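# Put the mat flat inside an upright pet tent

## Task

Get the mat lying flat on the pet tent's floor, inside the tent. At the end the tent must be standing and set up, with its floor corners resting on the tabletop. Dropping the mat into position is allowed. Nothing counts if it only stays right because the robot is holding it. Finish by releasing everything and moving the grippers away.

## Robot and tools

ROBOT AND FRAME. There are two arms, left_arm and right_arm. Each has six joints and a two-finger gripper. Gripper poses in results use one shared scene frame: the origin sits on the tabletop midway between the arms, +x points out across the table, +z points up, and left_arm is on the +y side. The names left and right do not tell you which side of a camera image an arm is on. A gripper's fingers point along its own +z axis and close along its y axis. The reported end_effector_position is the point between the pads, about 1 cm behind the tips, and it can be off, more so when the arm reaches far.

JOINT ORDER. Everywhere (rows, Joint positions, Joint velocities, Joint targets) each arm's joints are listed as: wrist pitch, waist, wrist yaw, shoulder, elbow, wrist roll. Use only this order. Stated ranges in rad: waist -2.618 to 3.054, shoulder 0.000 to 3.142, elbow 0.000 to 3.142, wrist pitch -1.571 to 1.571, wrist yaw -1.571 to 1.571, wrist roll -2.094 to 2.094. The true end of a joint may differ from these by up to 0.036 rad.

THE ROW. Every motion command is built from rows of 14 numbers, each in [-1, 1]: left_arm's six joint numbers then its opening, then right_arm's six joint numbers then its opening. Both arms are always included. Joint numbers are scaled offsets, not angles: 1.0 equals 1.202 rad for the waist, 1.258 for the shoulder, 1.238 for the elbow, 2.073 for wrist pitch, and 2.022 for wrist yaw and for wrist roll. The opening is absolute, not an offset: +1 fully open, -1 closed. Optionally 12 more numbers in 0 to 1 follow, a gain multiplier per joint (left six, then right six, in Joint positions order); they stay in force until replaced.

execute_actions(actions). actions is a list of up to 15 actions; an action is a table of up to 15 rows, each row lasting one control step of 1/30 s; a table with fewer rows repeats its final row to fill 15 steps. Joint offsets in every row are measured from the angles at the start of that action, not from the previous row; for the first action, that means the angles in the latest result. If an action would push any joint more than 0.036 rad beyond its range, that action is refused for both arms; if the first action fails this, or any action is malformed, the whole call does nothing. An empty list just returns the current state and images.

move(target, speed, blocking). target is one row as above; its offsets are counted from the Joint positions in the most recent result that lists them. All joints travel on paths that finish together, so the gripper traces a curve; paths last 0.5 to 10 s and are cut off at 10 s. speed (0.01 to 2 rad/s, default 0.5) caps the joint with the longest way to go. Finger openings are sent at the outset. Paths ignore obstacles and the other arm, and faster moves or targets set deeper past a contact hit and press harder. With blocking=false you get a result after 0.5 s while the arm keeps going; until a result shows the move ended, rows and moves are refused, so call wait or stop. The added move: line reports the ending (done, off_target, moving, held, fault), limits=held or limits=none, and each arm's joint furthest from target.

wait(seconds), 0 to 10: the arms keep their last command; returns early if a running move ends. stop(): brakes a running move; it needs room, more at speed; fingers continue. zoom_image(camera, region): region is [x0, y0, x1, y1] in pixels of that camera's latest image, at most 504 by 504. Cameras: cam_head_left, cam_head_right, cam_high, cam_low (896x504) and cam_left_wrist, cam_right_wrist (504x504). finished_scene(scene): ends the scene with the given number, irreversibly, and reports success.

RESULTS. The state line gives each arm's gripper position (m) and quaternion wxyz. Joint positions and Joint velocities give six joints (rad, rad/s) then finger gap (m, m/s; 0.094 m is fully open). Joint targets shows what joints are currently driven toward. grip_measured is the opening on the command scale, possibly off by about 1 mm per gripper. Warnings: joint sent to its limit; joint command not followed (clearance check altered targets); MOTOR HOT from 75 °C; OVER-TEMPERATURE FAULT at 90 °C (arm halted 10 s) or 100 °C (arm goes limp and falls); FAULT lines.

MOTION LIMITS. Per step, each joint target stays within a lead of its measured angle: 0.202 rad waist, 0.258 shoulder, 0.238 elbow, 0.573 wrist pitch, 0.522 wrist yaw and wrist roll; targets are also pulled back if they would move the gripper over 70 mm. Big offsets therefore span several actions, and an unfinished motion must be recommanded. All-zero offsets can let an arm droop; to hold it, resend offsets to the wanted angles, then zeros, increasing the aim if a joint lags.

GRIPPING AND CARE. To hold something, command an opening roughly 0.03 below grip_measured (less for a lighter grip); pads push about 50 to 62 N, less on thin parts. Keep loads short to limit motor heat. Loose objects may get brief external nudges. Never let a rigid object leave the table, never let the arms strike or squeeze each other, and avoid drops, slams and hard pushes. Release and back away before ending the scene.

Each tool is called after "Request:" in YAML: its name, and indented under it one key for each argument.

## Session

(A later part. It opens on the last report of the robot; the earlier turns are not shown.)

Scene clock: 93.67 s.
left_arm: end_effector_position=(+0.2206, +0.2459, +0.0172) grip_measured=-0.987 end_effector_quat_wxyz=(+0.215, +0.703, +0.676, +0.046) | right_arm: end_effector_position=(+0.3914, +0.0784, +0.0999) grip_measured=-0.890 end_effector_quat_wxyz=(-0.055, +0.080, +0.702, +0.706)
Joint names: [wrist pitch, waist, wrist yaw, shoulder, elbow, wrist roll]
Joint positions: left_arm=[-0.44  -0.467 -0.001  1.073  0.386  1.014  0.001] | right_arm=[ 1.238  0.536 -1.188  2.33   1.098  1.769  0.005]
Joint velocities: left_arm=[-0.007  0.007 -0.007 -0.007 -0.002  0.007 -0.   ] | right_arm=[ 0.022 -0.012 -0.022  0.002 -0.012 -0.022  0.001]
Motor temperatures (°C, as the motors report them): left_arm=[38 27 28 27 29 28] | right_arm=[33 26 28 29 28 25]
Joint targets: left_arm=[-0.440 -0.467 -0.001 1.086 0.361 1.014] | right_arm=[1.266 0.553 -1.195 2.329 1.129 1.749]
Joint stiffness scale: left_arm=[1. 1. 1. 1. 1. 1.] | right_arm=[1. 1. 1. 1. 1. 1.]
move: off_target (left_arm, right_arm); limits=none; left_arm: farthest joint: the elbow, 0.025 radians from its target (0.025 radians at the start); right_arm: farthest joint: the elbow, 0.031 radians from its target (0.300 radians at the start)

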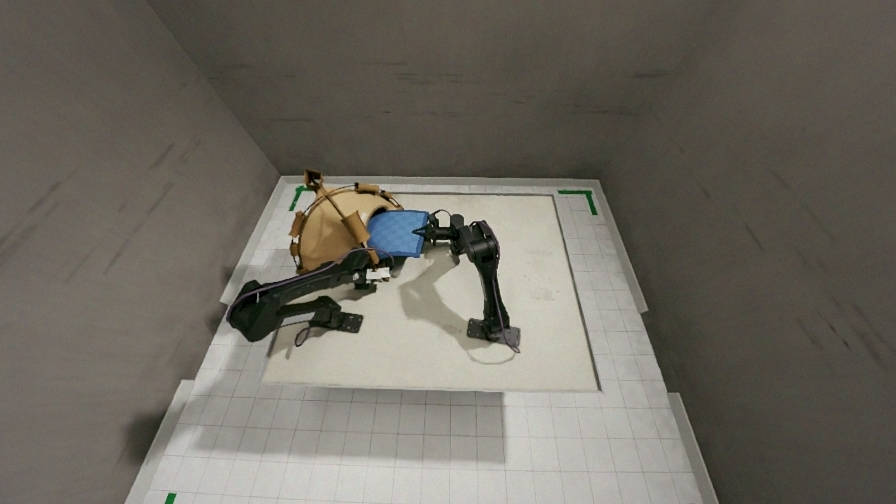

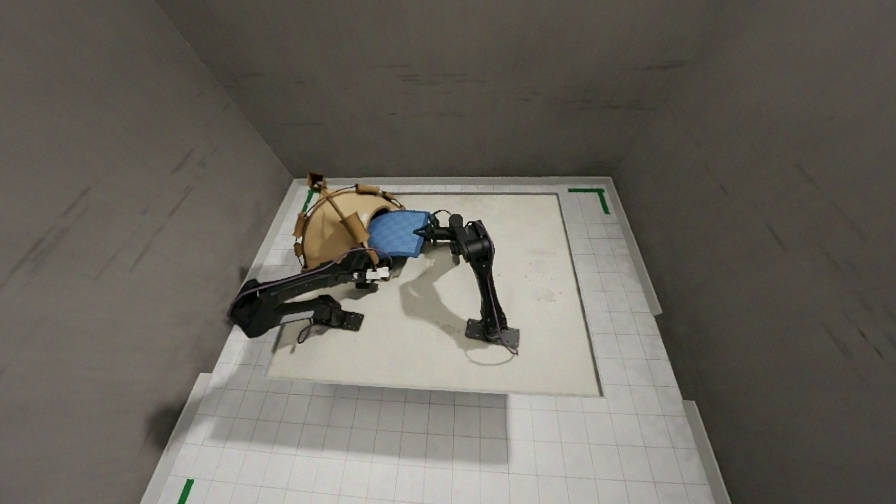

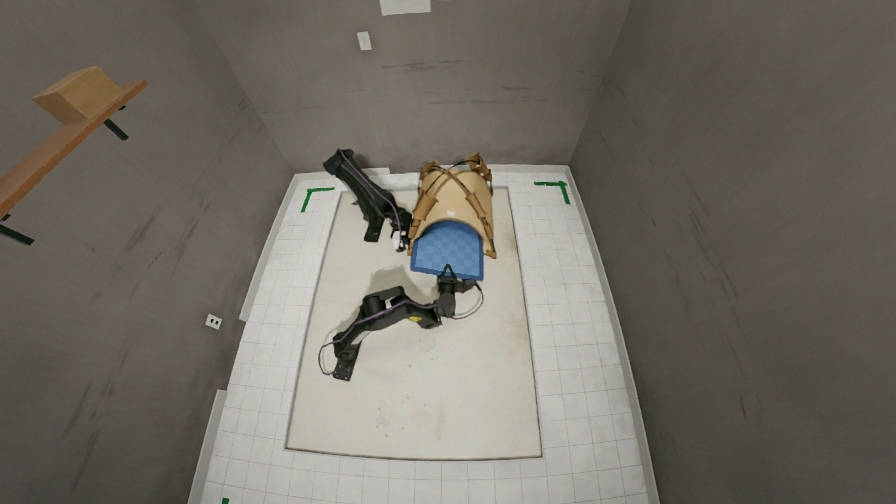

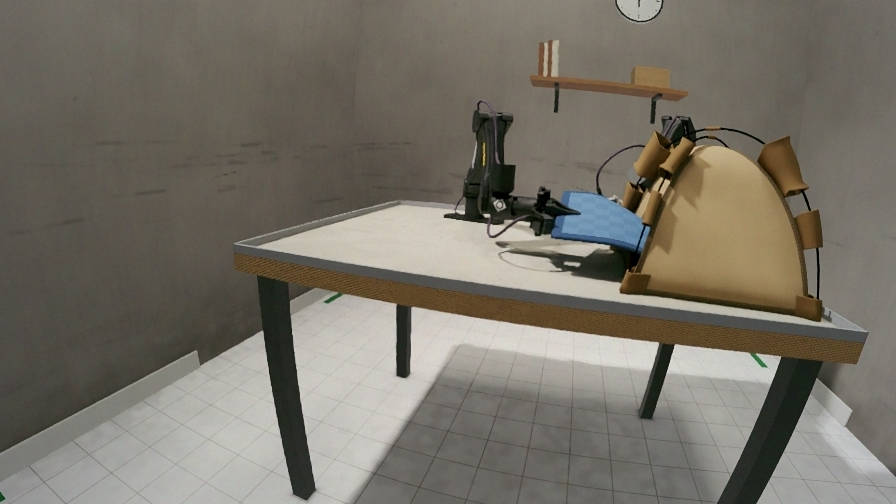

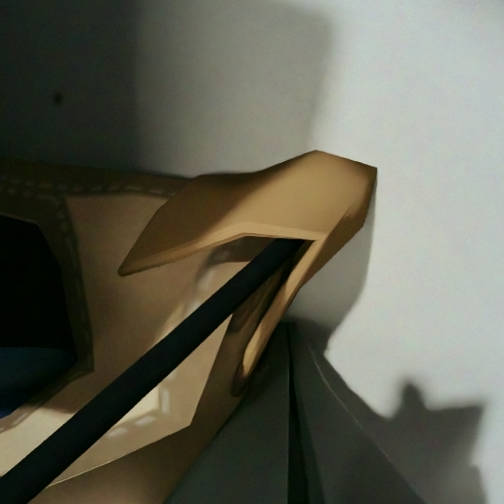

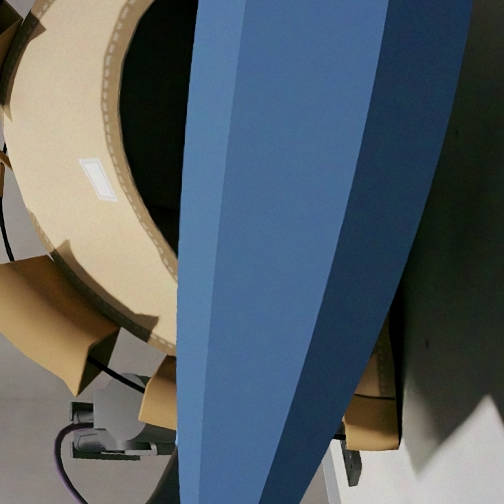

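Request:
move:
  target: [0,0,0,0.01,-0.02,0,-1,-0.03,0.13,0.06,0.136,0.215,-0.14,-0.95]
  speed: 0.15

Request:
zoom_image:
  camera: "cam_high"
  region: [380,180,540,320]

Scene clock: 98.17 s.
left_arm: end_effector_position=(+0.2208, +0.2458, +0.0173) grip_measured=-0.987 end_effector_quat_wxyz=(+0.216, +0.703, +0.676, +0.046) | right_arm: end_effector_position=(+0.4037, +0.1506, +0.0739) grip_measured=-0.890 end_effector_quat_wxyz=(+0.031, -0.016, +0.707, +0.707)
Joint names: [wrist pitch, waist, wrist yaw, shoulder, elbow, wrist roll]
Joint positions: left_arm=[-0.439 -0.467 -0.001  1.073  0.386  1.014  0.001] | right_arm=[ 1.173  0.675 -1.062  2.503  1.332  1.505  0.005]
Joint velocities: left_arm=[-0.007 -0.002 -0.022 -0.002  0.002  0.037 -0.001] | right_arm=[ 0.051  0.027  0.007  0.007 -0.002 -0.022 -0.   ]
Motor temperatures (°C, as the motors report them): left_arm=[38 27 28 27 29 28] | right_arm=[33 26 27 29 28 25]
Joint targets: left_arm=[-0.440 -0.467 -0.001 1.086 0.361 1.014] | right_arm=[1.176 0.692 -1.067 2.501 1.364 1.486]
Joint stiffness scale: left_arm=[1. 1. 1. 1. 1. 1.] | right_arm=[1. 1. 1. 1. 1. 1.]
move: off_target (left_arm, right_arm); limits=none; left_arm: farthest joint: the elbow, 0.025 radians from its target (0.025 radians at the start); right_arm: farthest joint: the elbow, 0.032 radians from its target (0.266 radians at the start)

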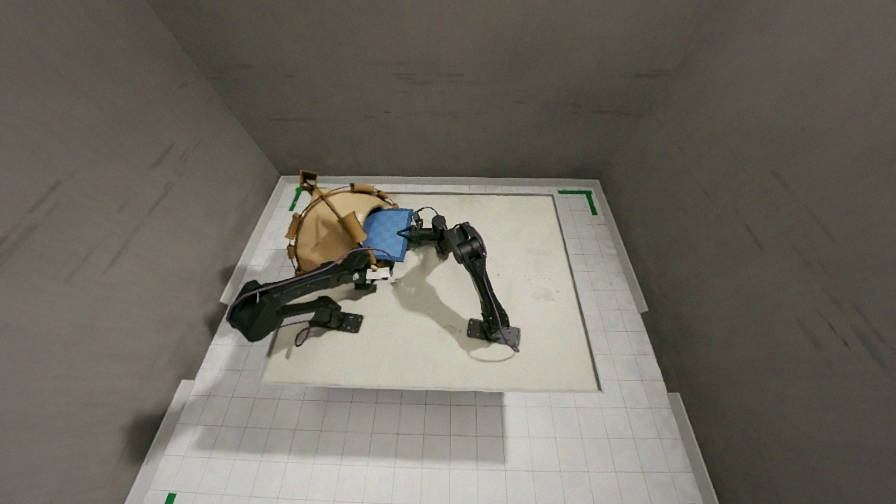

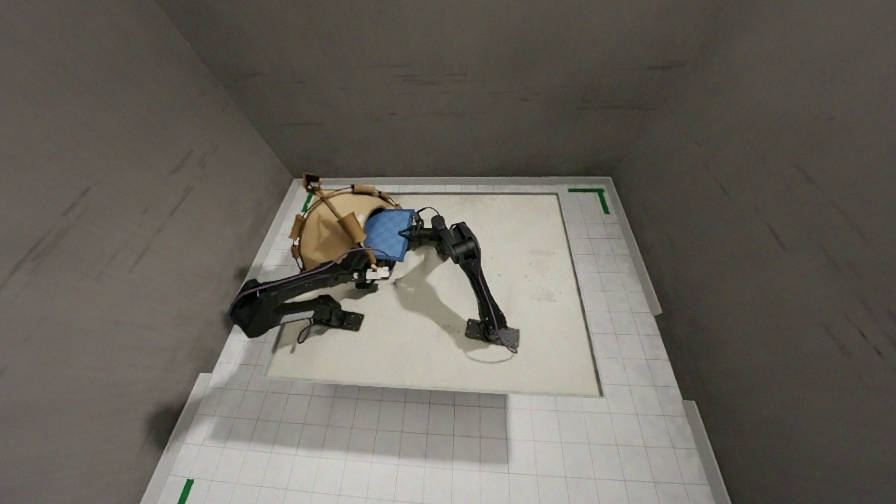

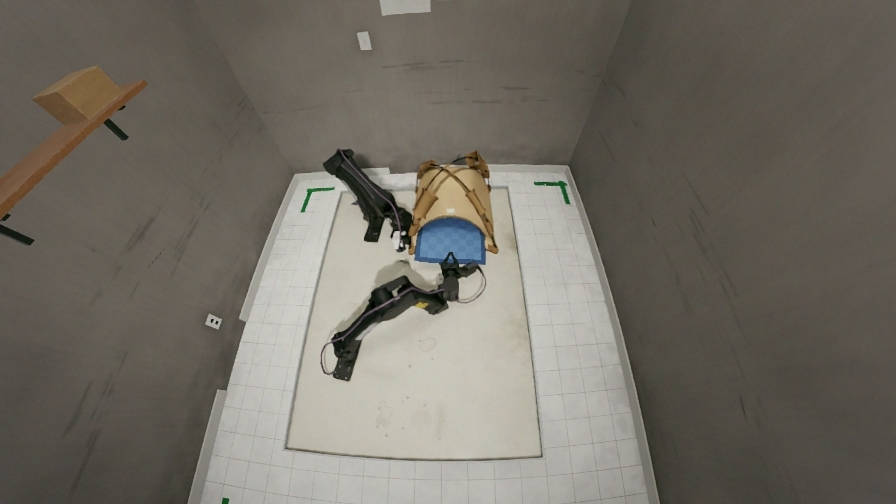

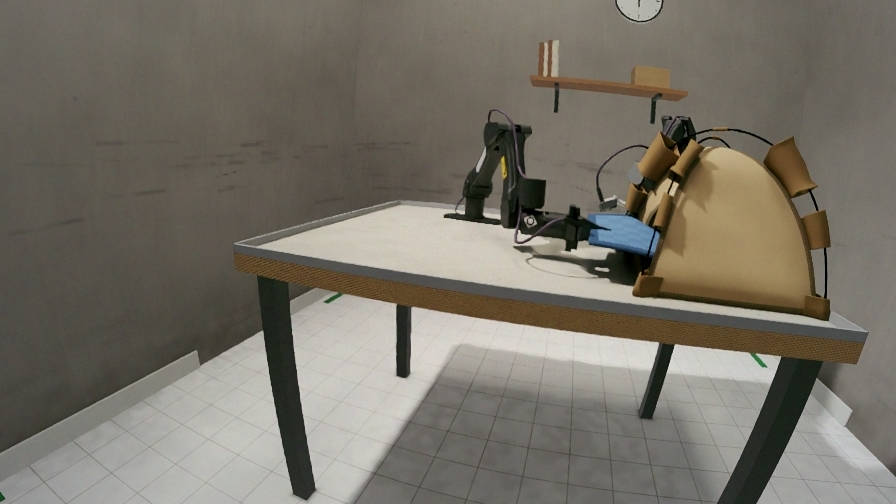

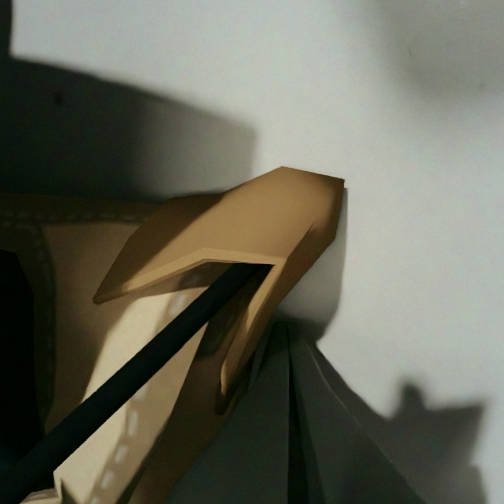

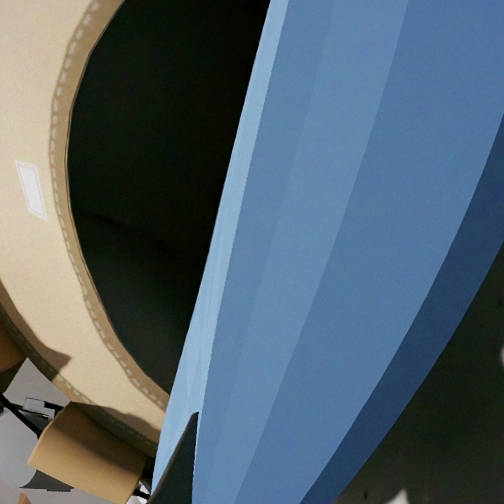

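Region (380, 180, 540, 320) of cam_high's 896x504 image, scaled by 3.150, with more detail than that image has; it fills the top 441 rows of this view, and the rest is white.

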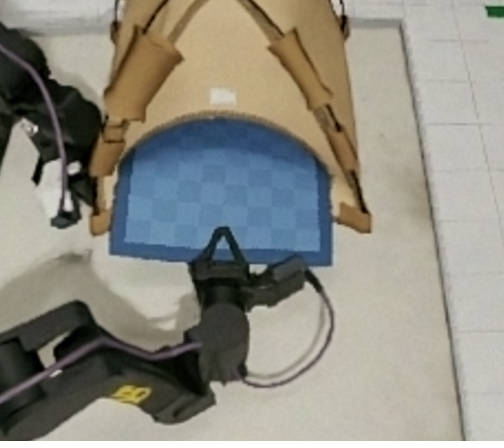

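Request:
execute_actions:
  actions: []

Scene clock: 99.80 s.
left_arm: end_effector_position=(+0.2208, +0.2458, +0.0173) grip_measured=-0.987 end_effector_quat_wxyz=(+0.216, +0.703, +0.676, +0.046) | right_arm: end_effector_position=(+0.4037, +0.1506, +0.0739) grip_measured=-0.890 end_effector_quat_wxyz=(+0.032, -0.016, +0.707, +0.707)
Joint names: [wrist pitch, waist, wrist yaw, shoulder, elbow, wrist roll]
Joint positions: left_arm=[-0.439 -0.467 -0.001  1.073  0.386  1.014  0.001] | right_arm=[ 1.173  0.675 -1.062  2.503  1.332  1.505  0.005]
Joint velocities: left_arm=[ 0.007 -0.022  0.037 -0.002 -0.002 -0.022  0.001] | right_arm=[-0.081 -0.032 -0.007 -0.002  0.017 -0.022  0.   ]
Motor temperatures (°C, as the motors report them): left_arm=[38 27 28 27 29 28] | right_arm=[33 26 27 29 28 25]
Joint targets: left_arm=[-0.440 -0.467 -0.001 1.086 0.361 1.014] | right_arm=[1.176 0.692 -1.067 2.501 1.364 1.485]
Joint stiffness scale: left_arm=[1. 1. 1. 1. 1. 1.] | right_arm=[1. 1. 1. 1. 1. 1.]

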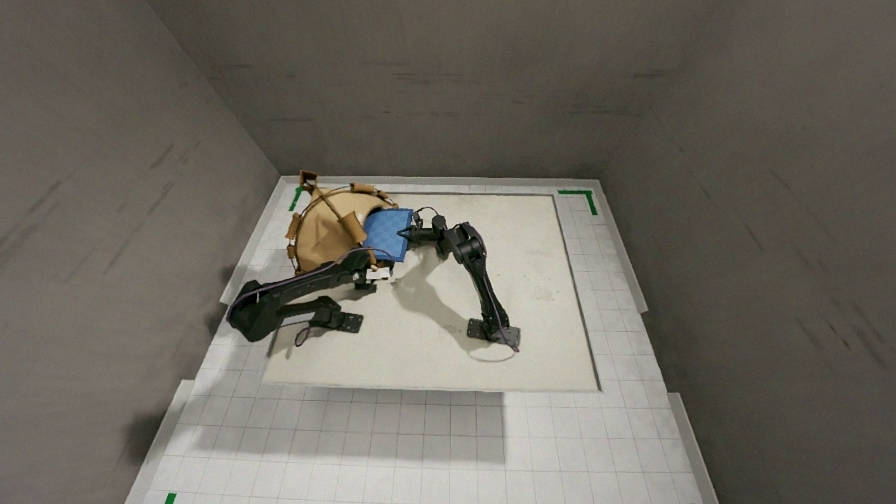

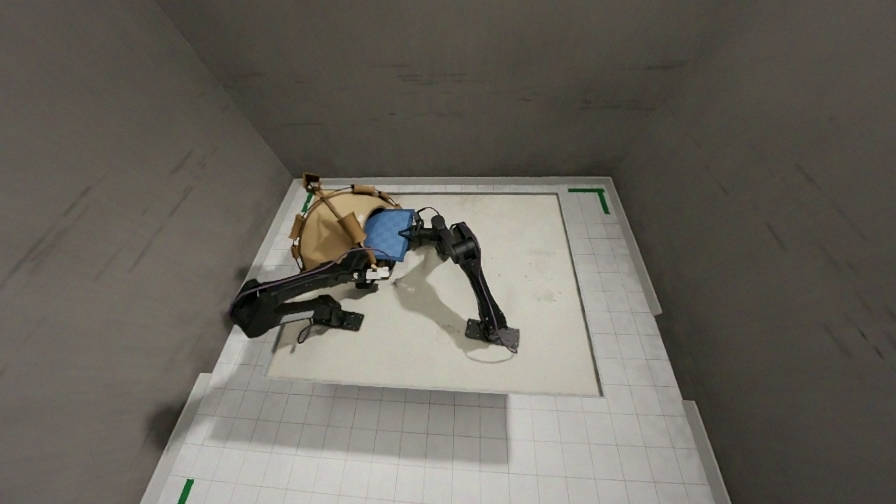

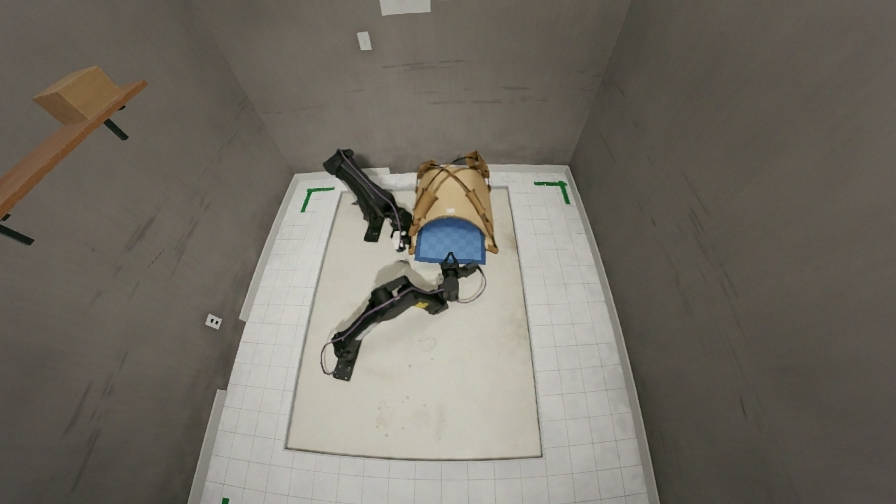

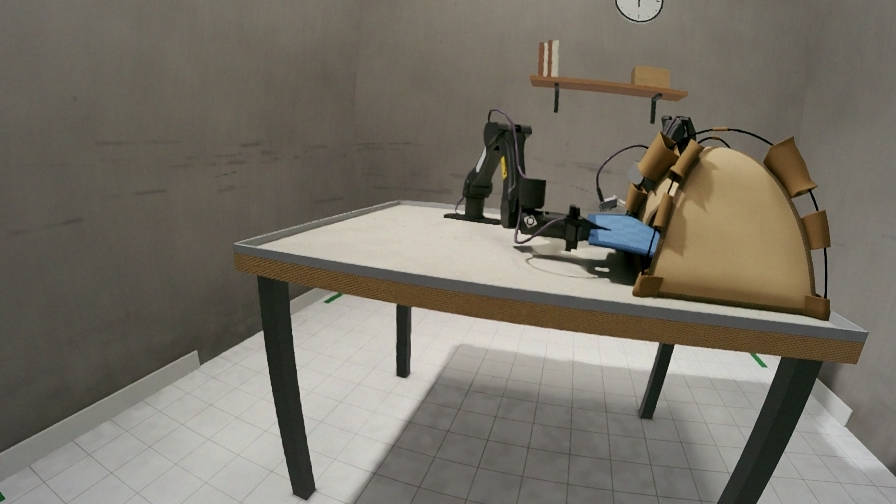

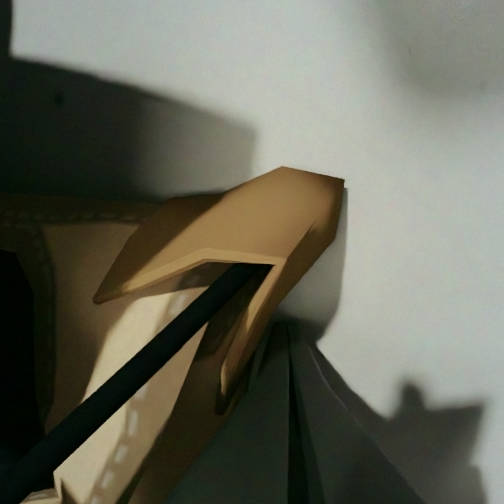

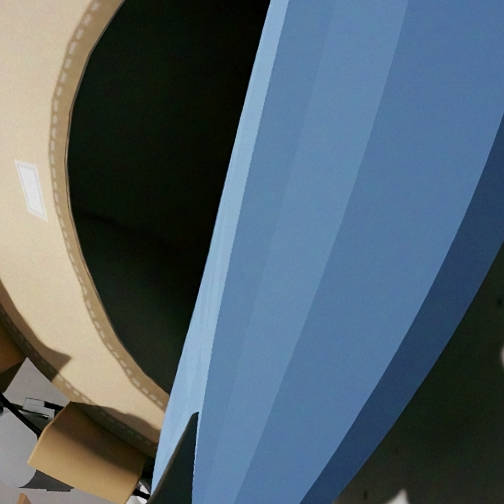

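Request:
move:
  target: [-0.16,0.15,0,-0.07,0.16,0,-1, 0,0.014,0,0,0.026,0,-0.95]
  speed: 0.4

Request:
move:
  target: [0,0.3,0,-0.1,0.02,0,-1, -0.044,0.099,0.05,0.052,0.152,0,-0.95]
  speed: 0.15

Scene clock: 102.00 s.
left_arm: end_effector_position=(+0.2293, +0.2842, +0.0600) grip_measured=-0.987 end_effector_quat_wxyz=(+0.178, +0.648, +0.738, +0.054) | right_arm: end_effector_position=(+0.4043, +0.1506, +0.0734) grip_measured=-0.890 end_effector_quat_wxyz=(+0.031, -0.013, +0.707, +0.706)
Joint names: [wrist pitch, waist, wrist yaw, shoulder, elbow, wrist roll]
Joint positions: left_arm=[-0.754 -0.298 -0.001  1.008  0.566  1.015  0.001] | right_arm=[ 1.171  0.675 -1.059  2.503  1.332  1.507  0.005]
Joint velocities: left_arm=[ 0.051 -0.012 -0.007  0.012 -0.007 -0.081  0.   ] | right_arm=[-0.007  0.007  0.051  0.002 -0.012  0.022 -0.001]
Motor temperatures (°C, as the motors report them): left_arm=[38 27 28 27 29 28] | right_arm=[33 26 27 29 28 25]
Joint targets: left_arm=[-0.770 -0.287 -0.001 0.985 0.584 1.014] | right_arm=[1.173 0.692 -1.062 2.503 1.364 1.505]
Joint stiffness scale: left_arm=[1. 1. 1. 1. 1. 1.] | right_arm=[1. 1. 1. 1. 1. 1.]
move: off_target (left_arm, right_arm); limits=none; left_arm: farthest joint: the shoulder, 0.023 radians from its target (0.088 radians at the start); right_arm: farthest joint: the elbow, 0.032 radians from its target (0.032 radians at the start)

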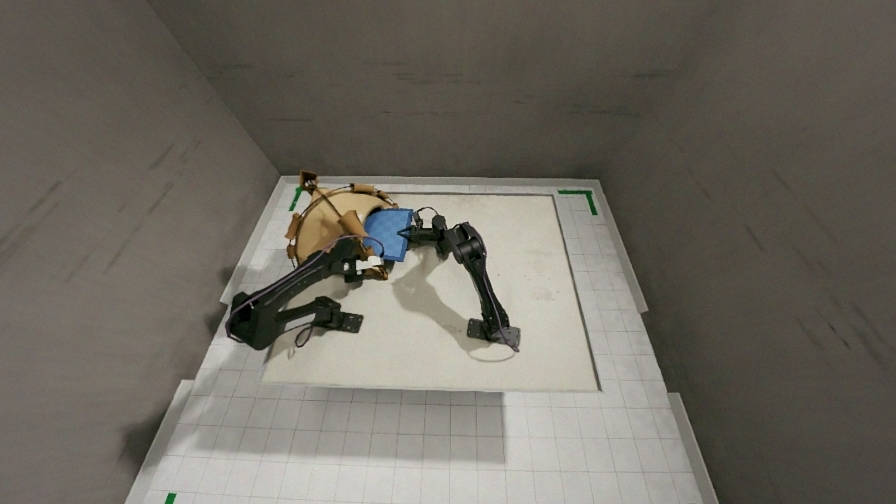

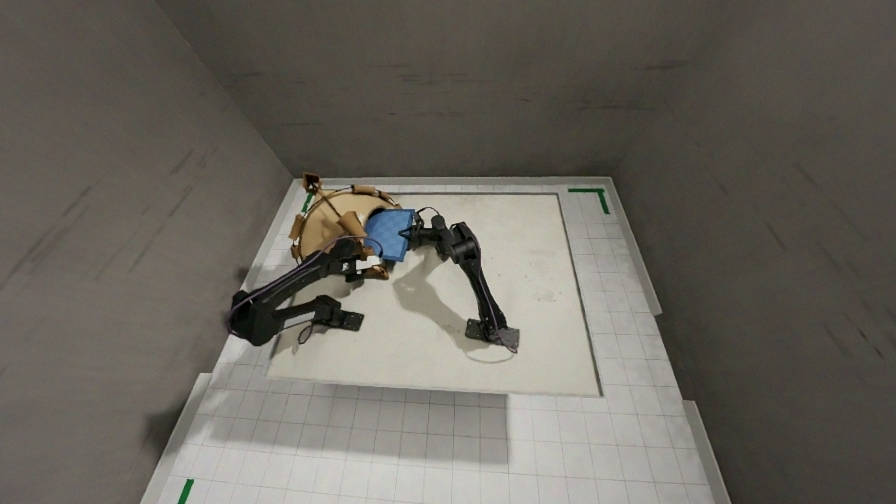

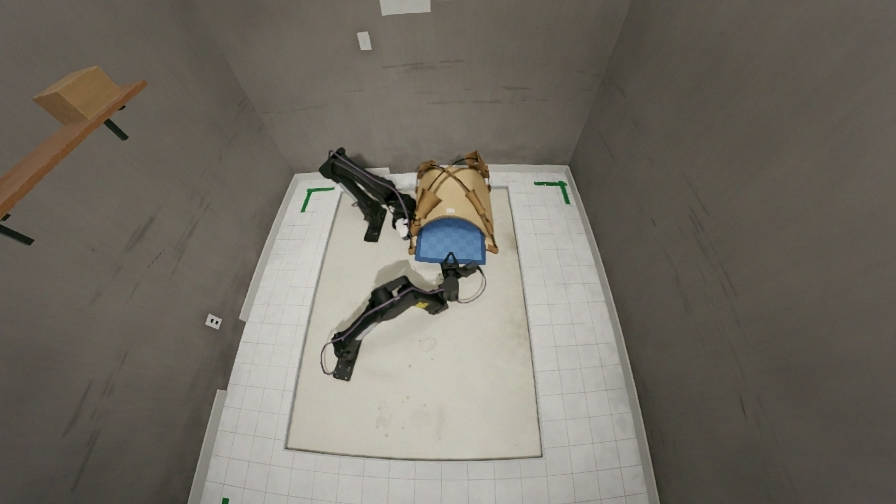

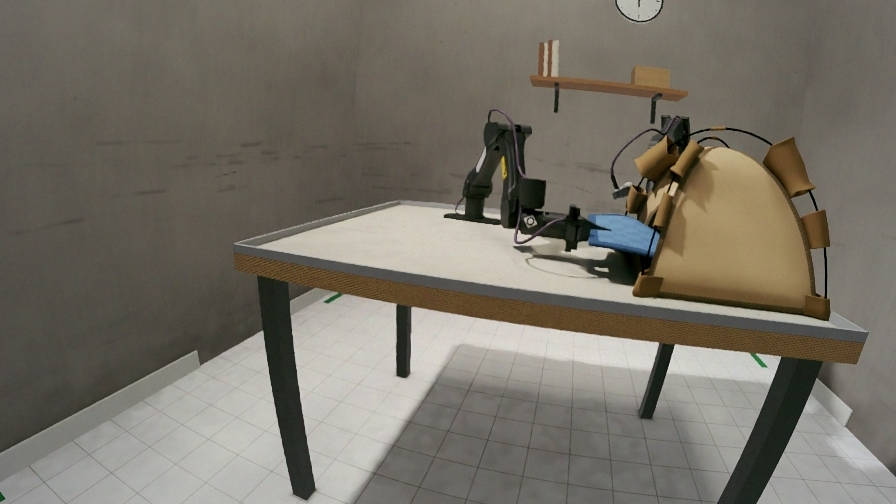

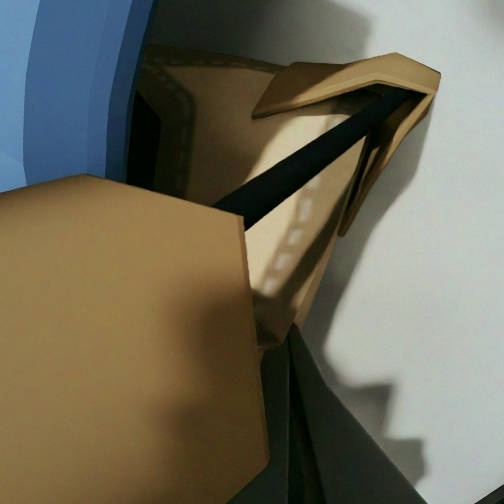

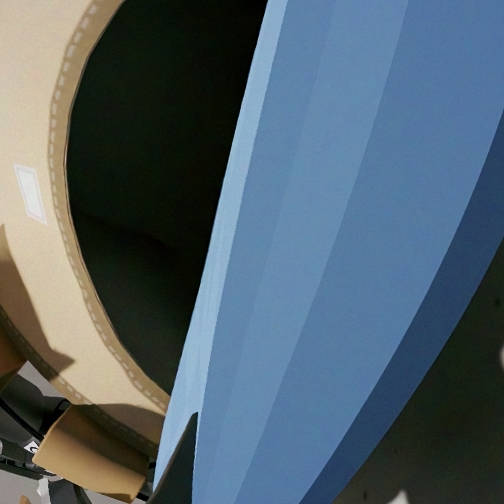

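Scene clock: 104.77 s.
left_arm: end_effector_position=(+0.2530, +0.3447, +0.0838) grip_measured=-0.987 end_effector_quat_wxyz=(+0.224, +0.532, +0.811, +0.092) | right_arm: end_effector_position=(+0.4116, +0.2012, +0.0731) grip_measured=-0.890 end_effector_quat_wxyz=(+0.040, -0.001, +0.708, +0.706)
Joint names: [wrist pitch, waist, wrist yaw, shoulder, elbow, wrist roll]
Joint positions: left_arm=[-0.755  0.034  0.045  0.901  0.572  1.055  0.001] | right_arm=[ 1.079  0.766 -0.938  2.57   1.489  1.511  0.005]
Joint velocities: left_arm=[-0.066 -0.007 -0.022 -0.007  0.012 -0.007 -0.001] | right_arm=[-0.066 -0.002 -0.066 -0.007 -0.002 -0.007  0.001]
Motor temperatures (°C, as the motors report them): left_arm=[38 28 28 27 29 28] | right_arm=[33 26 27 30 28 25]
Joint targets: left_arm=[-0.754 0.063 -0.001 0.882 0.591 1.014] | right_arm=[1.080 0.794 -0.957 2.569 1.520 1.507]
Joint stiffness scale: left_arm=[1. 1. 1. 1. 1. 1.] | right_arm=[1. 1. 1. 1. 1. 1.]
move: off_target (left_arm, right_arm); limits=none; left_arm: farthest joint: the wrist yaw, 0.046 radians from its target (0.000 radians at the start); right_arm: farthest joint: the elbow, 0.031 radians from its target (0.188 radians at the start)

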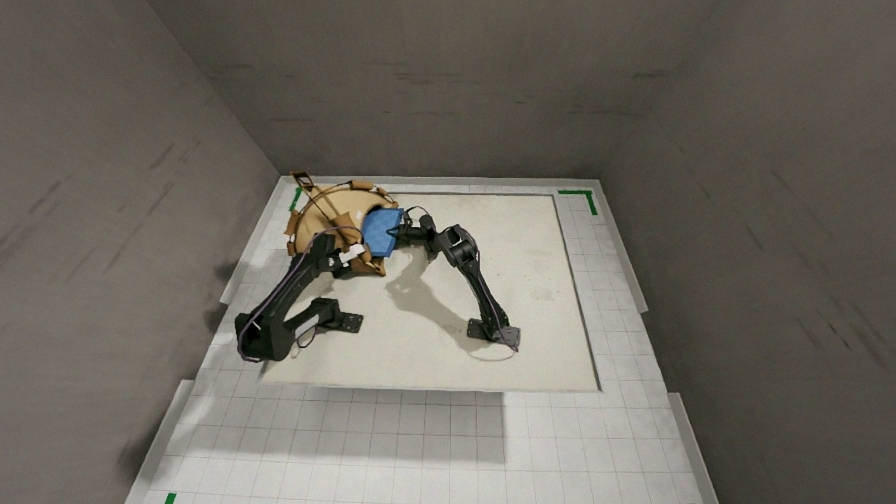

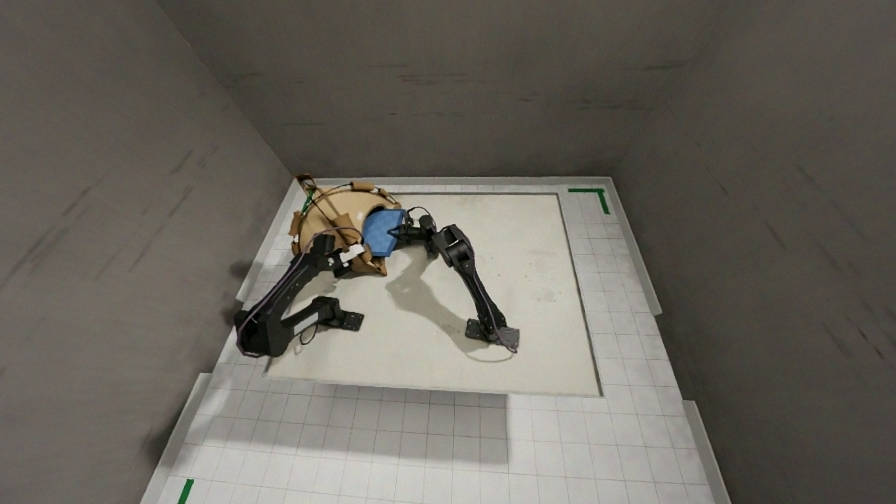

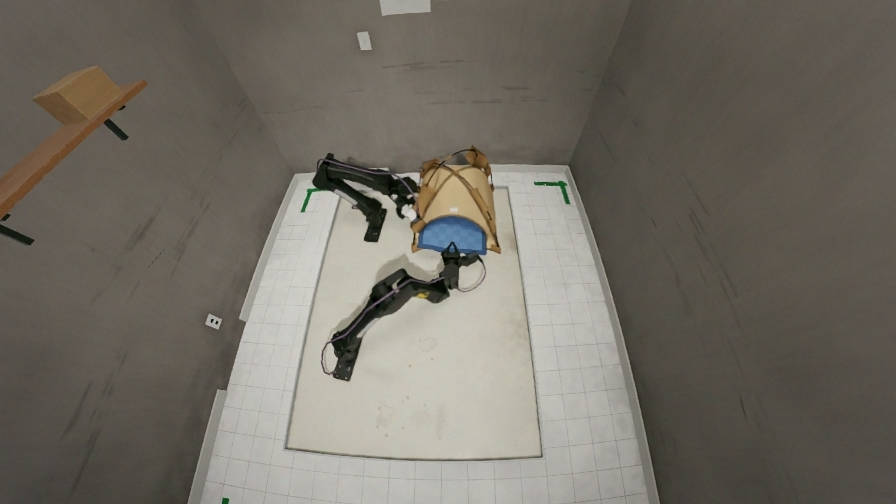

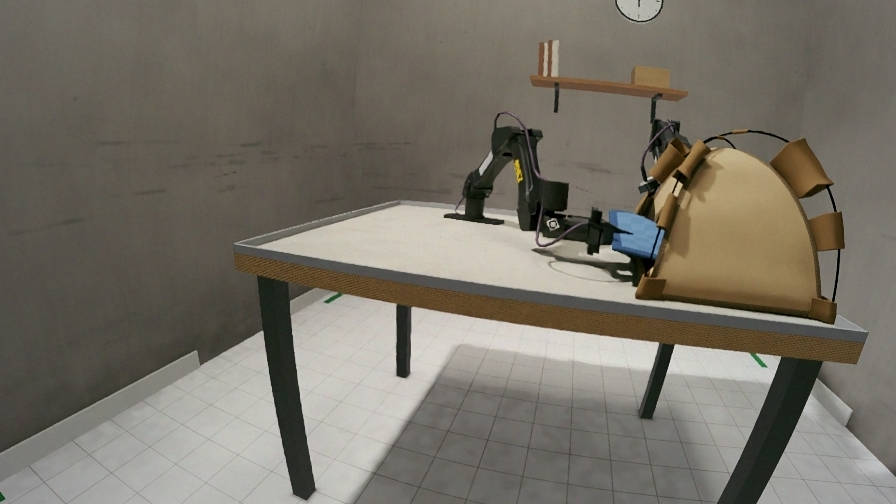

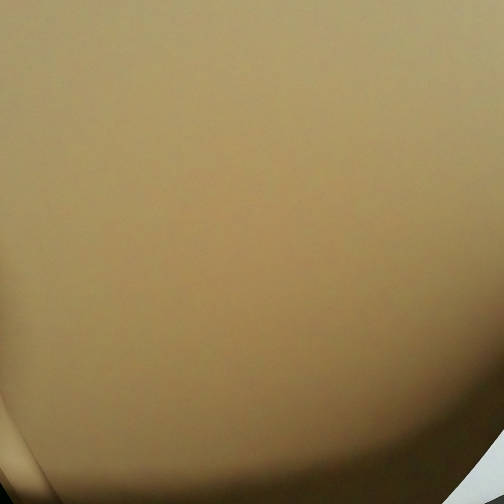

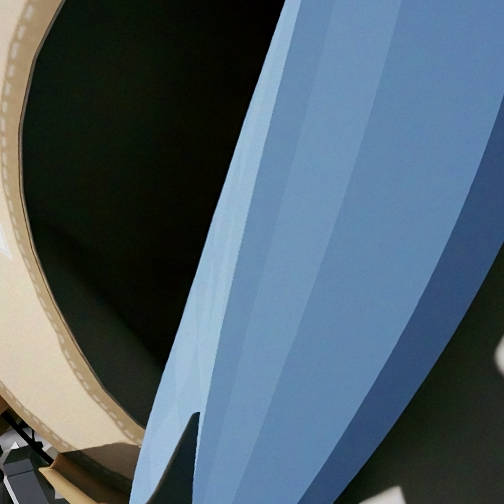

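Request:
move:
  target: [-0.3,0,0,-0.3,-0.05,0,-1, 0,0.02,-0.01,0,0.026,0,-0.95]
  speed: 0.4

Request:
zoom_image:
  camera: "cam_high"
  region: [380,130,540,300]

Scene clock: 106.93 s.
left_arm: end_effector_position=(+0.1858, +0.3492, +0.0778) grip_measured=-0.987 end_effector_quat_wxyz=(+0.166, +0.544, +0.820, +0.058) | right_arm: end_effector_position=(+0.4107, +0.2017, +0.0726) grip_measured=-0.890 end_effector_quat_wxyz=(+0.037, -0.000, +0.708, +0.705)
Joint names: [wrist pitch, waist, wrist yaw, shoulder, elbow, wrist roll]
Joint positions: left_arm=[-1.061  0.029  0.052  0.71   0.55   1.063  0.001] | right_arm=[ 1.076  0.768 -0.94   2.57   1.489  1.514  0.005]
Joint velocities: left_arm=[ 0.037  0.007 -0.007 -0.007 -0.007  0.022  0.001] | right_arm=[ 0.022 -0.012  0.007 -0.007 -0.007 -0.051 -0.   ]
Motor temperatures (°C, as the motors report them): left_arm=[38 28 28 27 29 28] | right_arm=[33 26 27 30 28 25]
Joint targets: left_arm=[-1.058 0.029 0.052 0.713 0.551 1.063] | right_arm=[1.079 0.791 -0.958 2.570 1.522 1.511]
Joint stiffness scale: left_arm=[1. 1. 1. 1. 1. 1.] | right_arm=[1. 1. 1. 1. 1. 1.]
move: held (left_arm), off_target (right_arm); limits=held; held on 27 of 57 steps (left_arm), including the last (left_arm); left_arm: farthest joint: the wrist pitch, 0.316 radians from its target (0.622 radians at the start); right_arm: farthest joint: the elbow, 0.032 radians from its target (0.032 radians at the start)
joint command not followed: on one or more control steps a check withheld the commanded joint targets of the left arm, and it was not sent them on those steps. On the call's last step the targets were still withheld.
cause: the commanded joint targets would bring two parts of the arm too close to each other (its upper arm (the part past the shoulder) and its gripper housing, with the joints along the arm from the elbow to the wrist roll between them); next, command targets that bring no two parts of the arm closer together.

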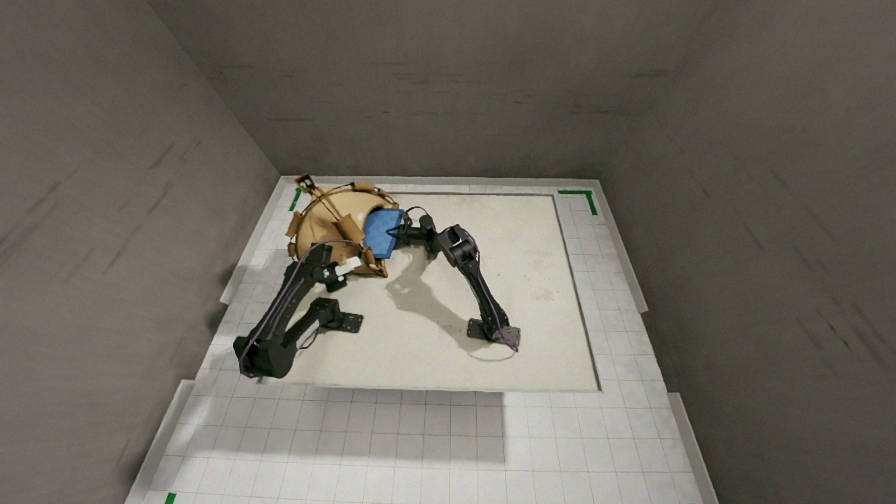

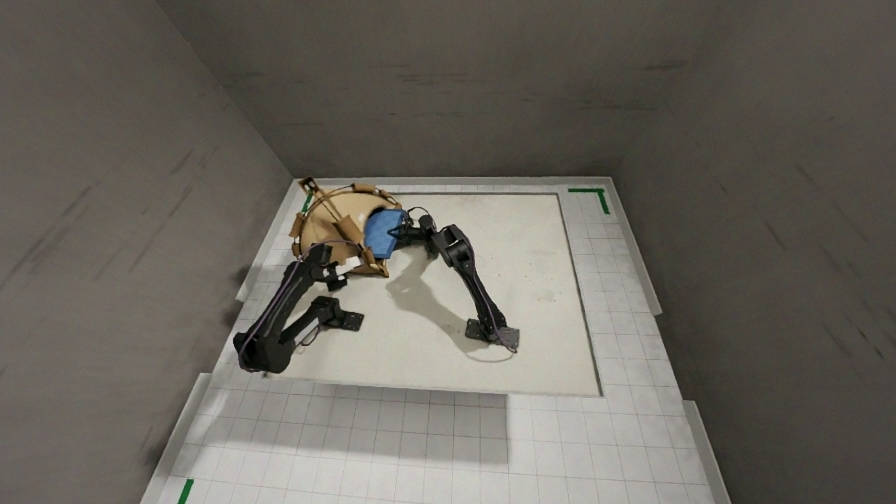

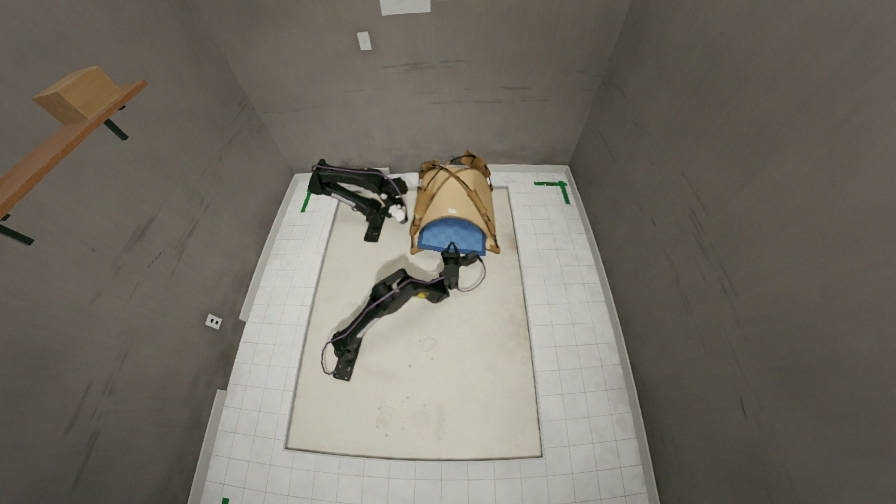

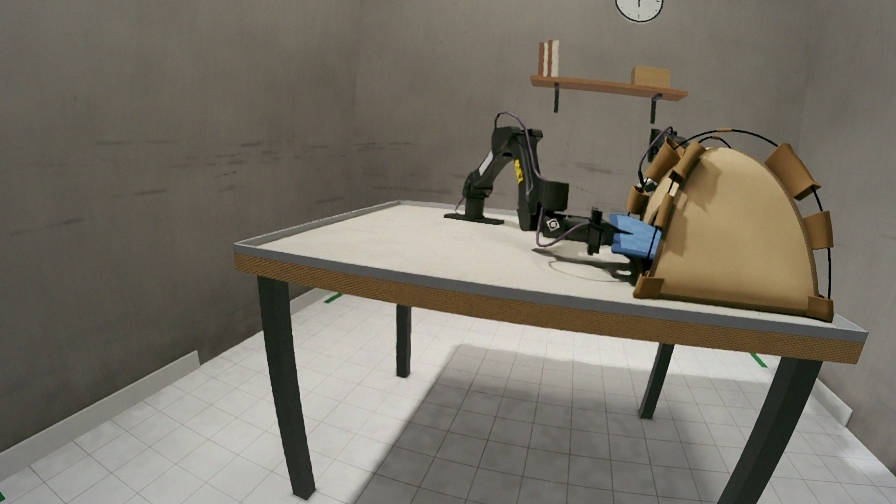

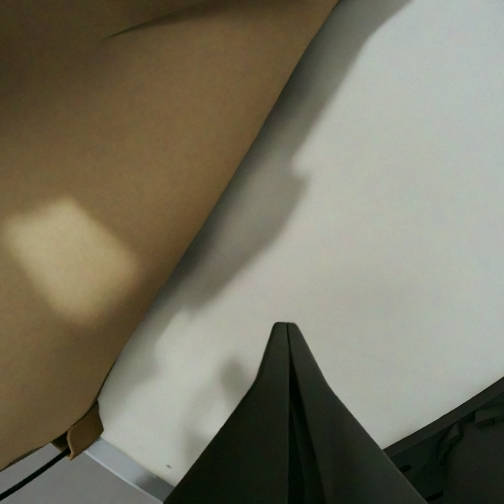

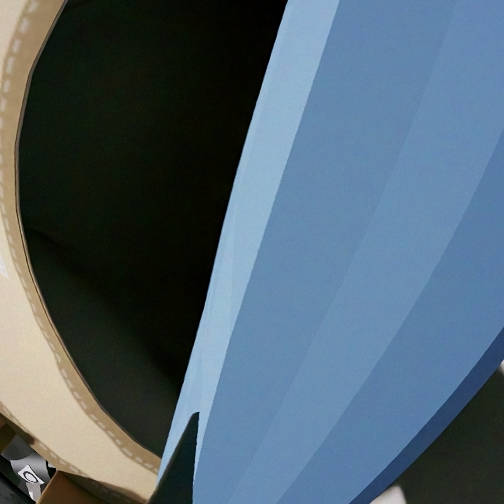

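Region (380, 130, 540, 300) of cam_high's 896x504 image, scaled by 2.965, with more detail than that image has; it fills the left 474 columns of this view, and the rest is white.

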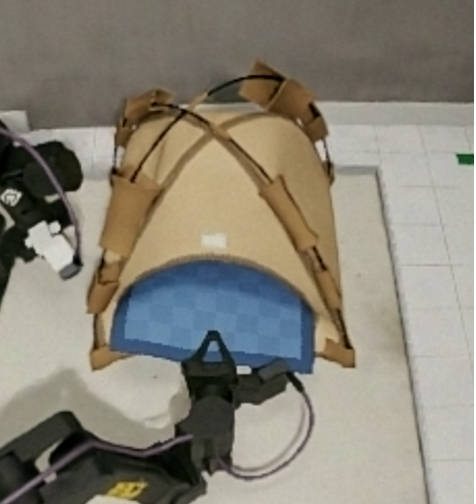

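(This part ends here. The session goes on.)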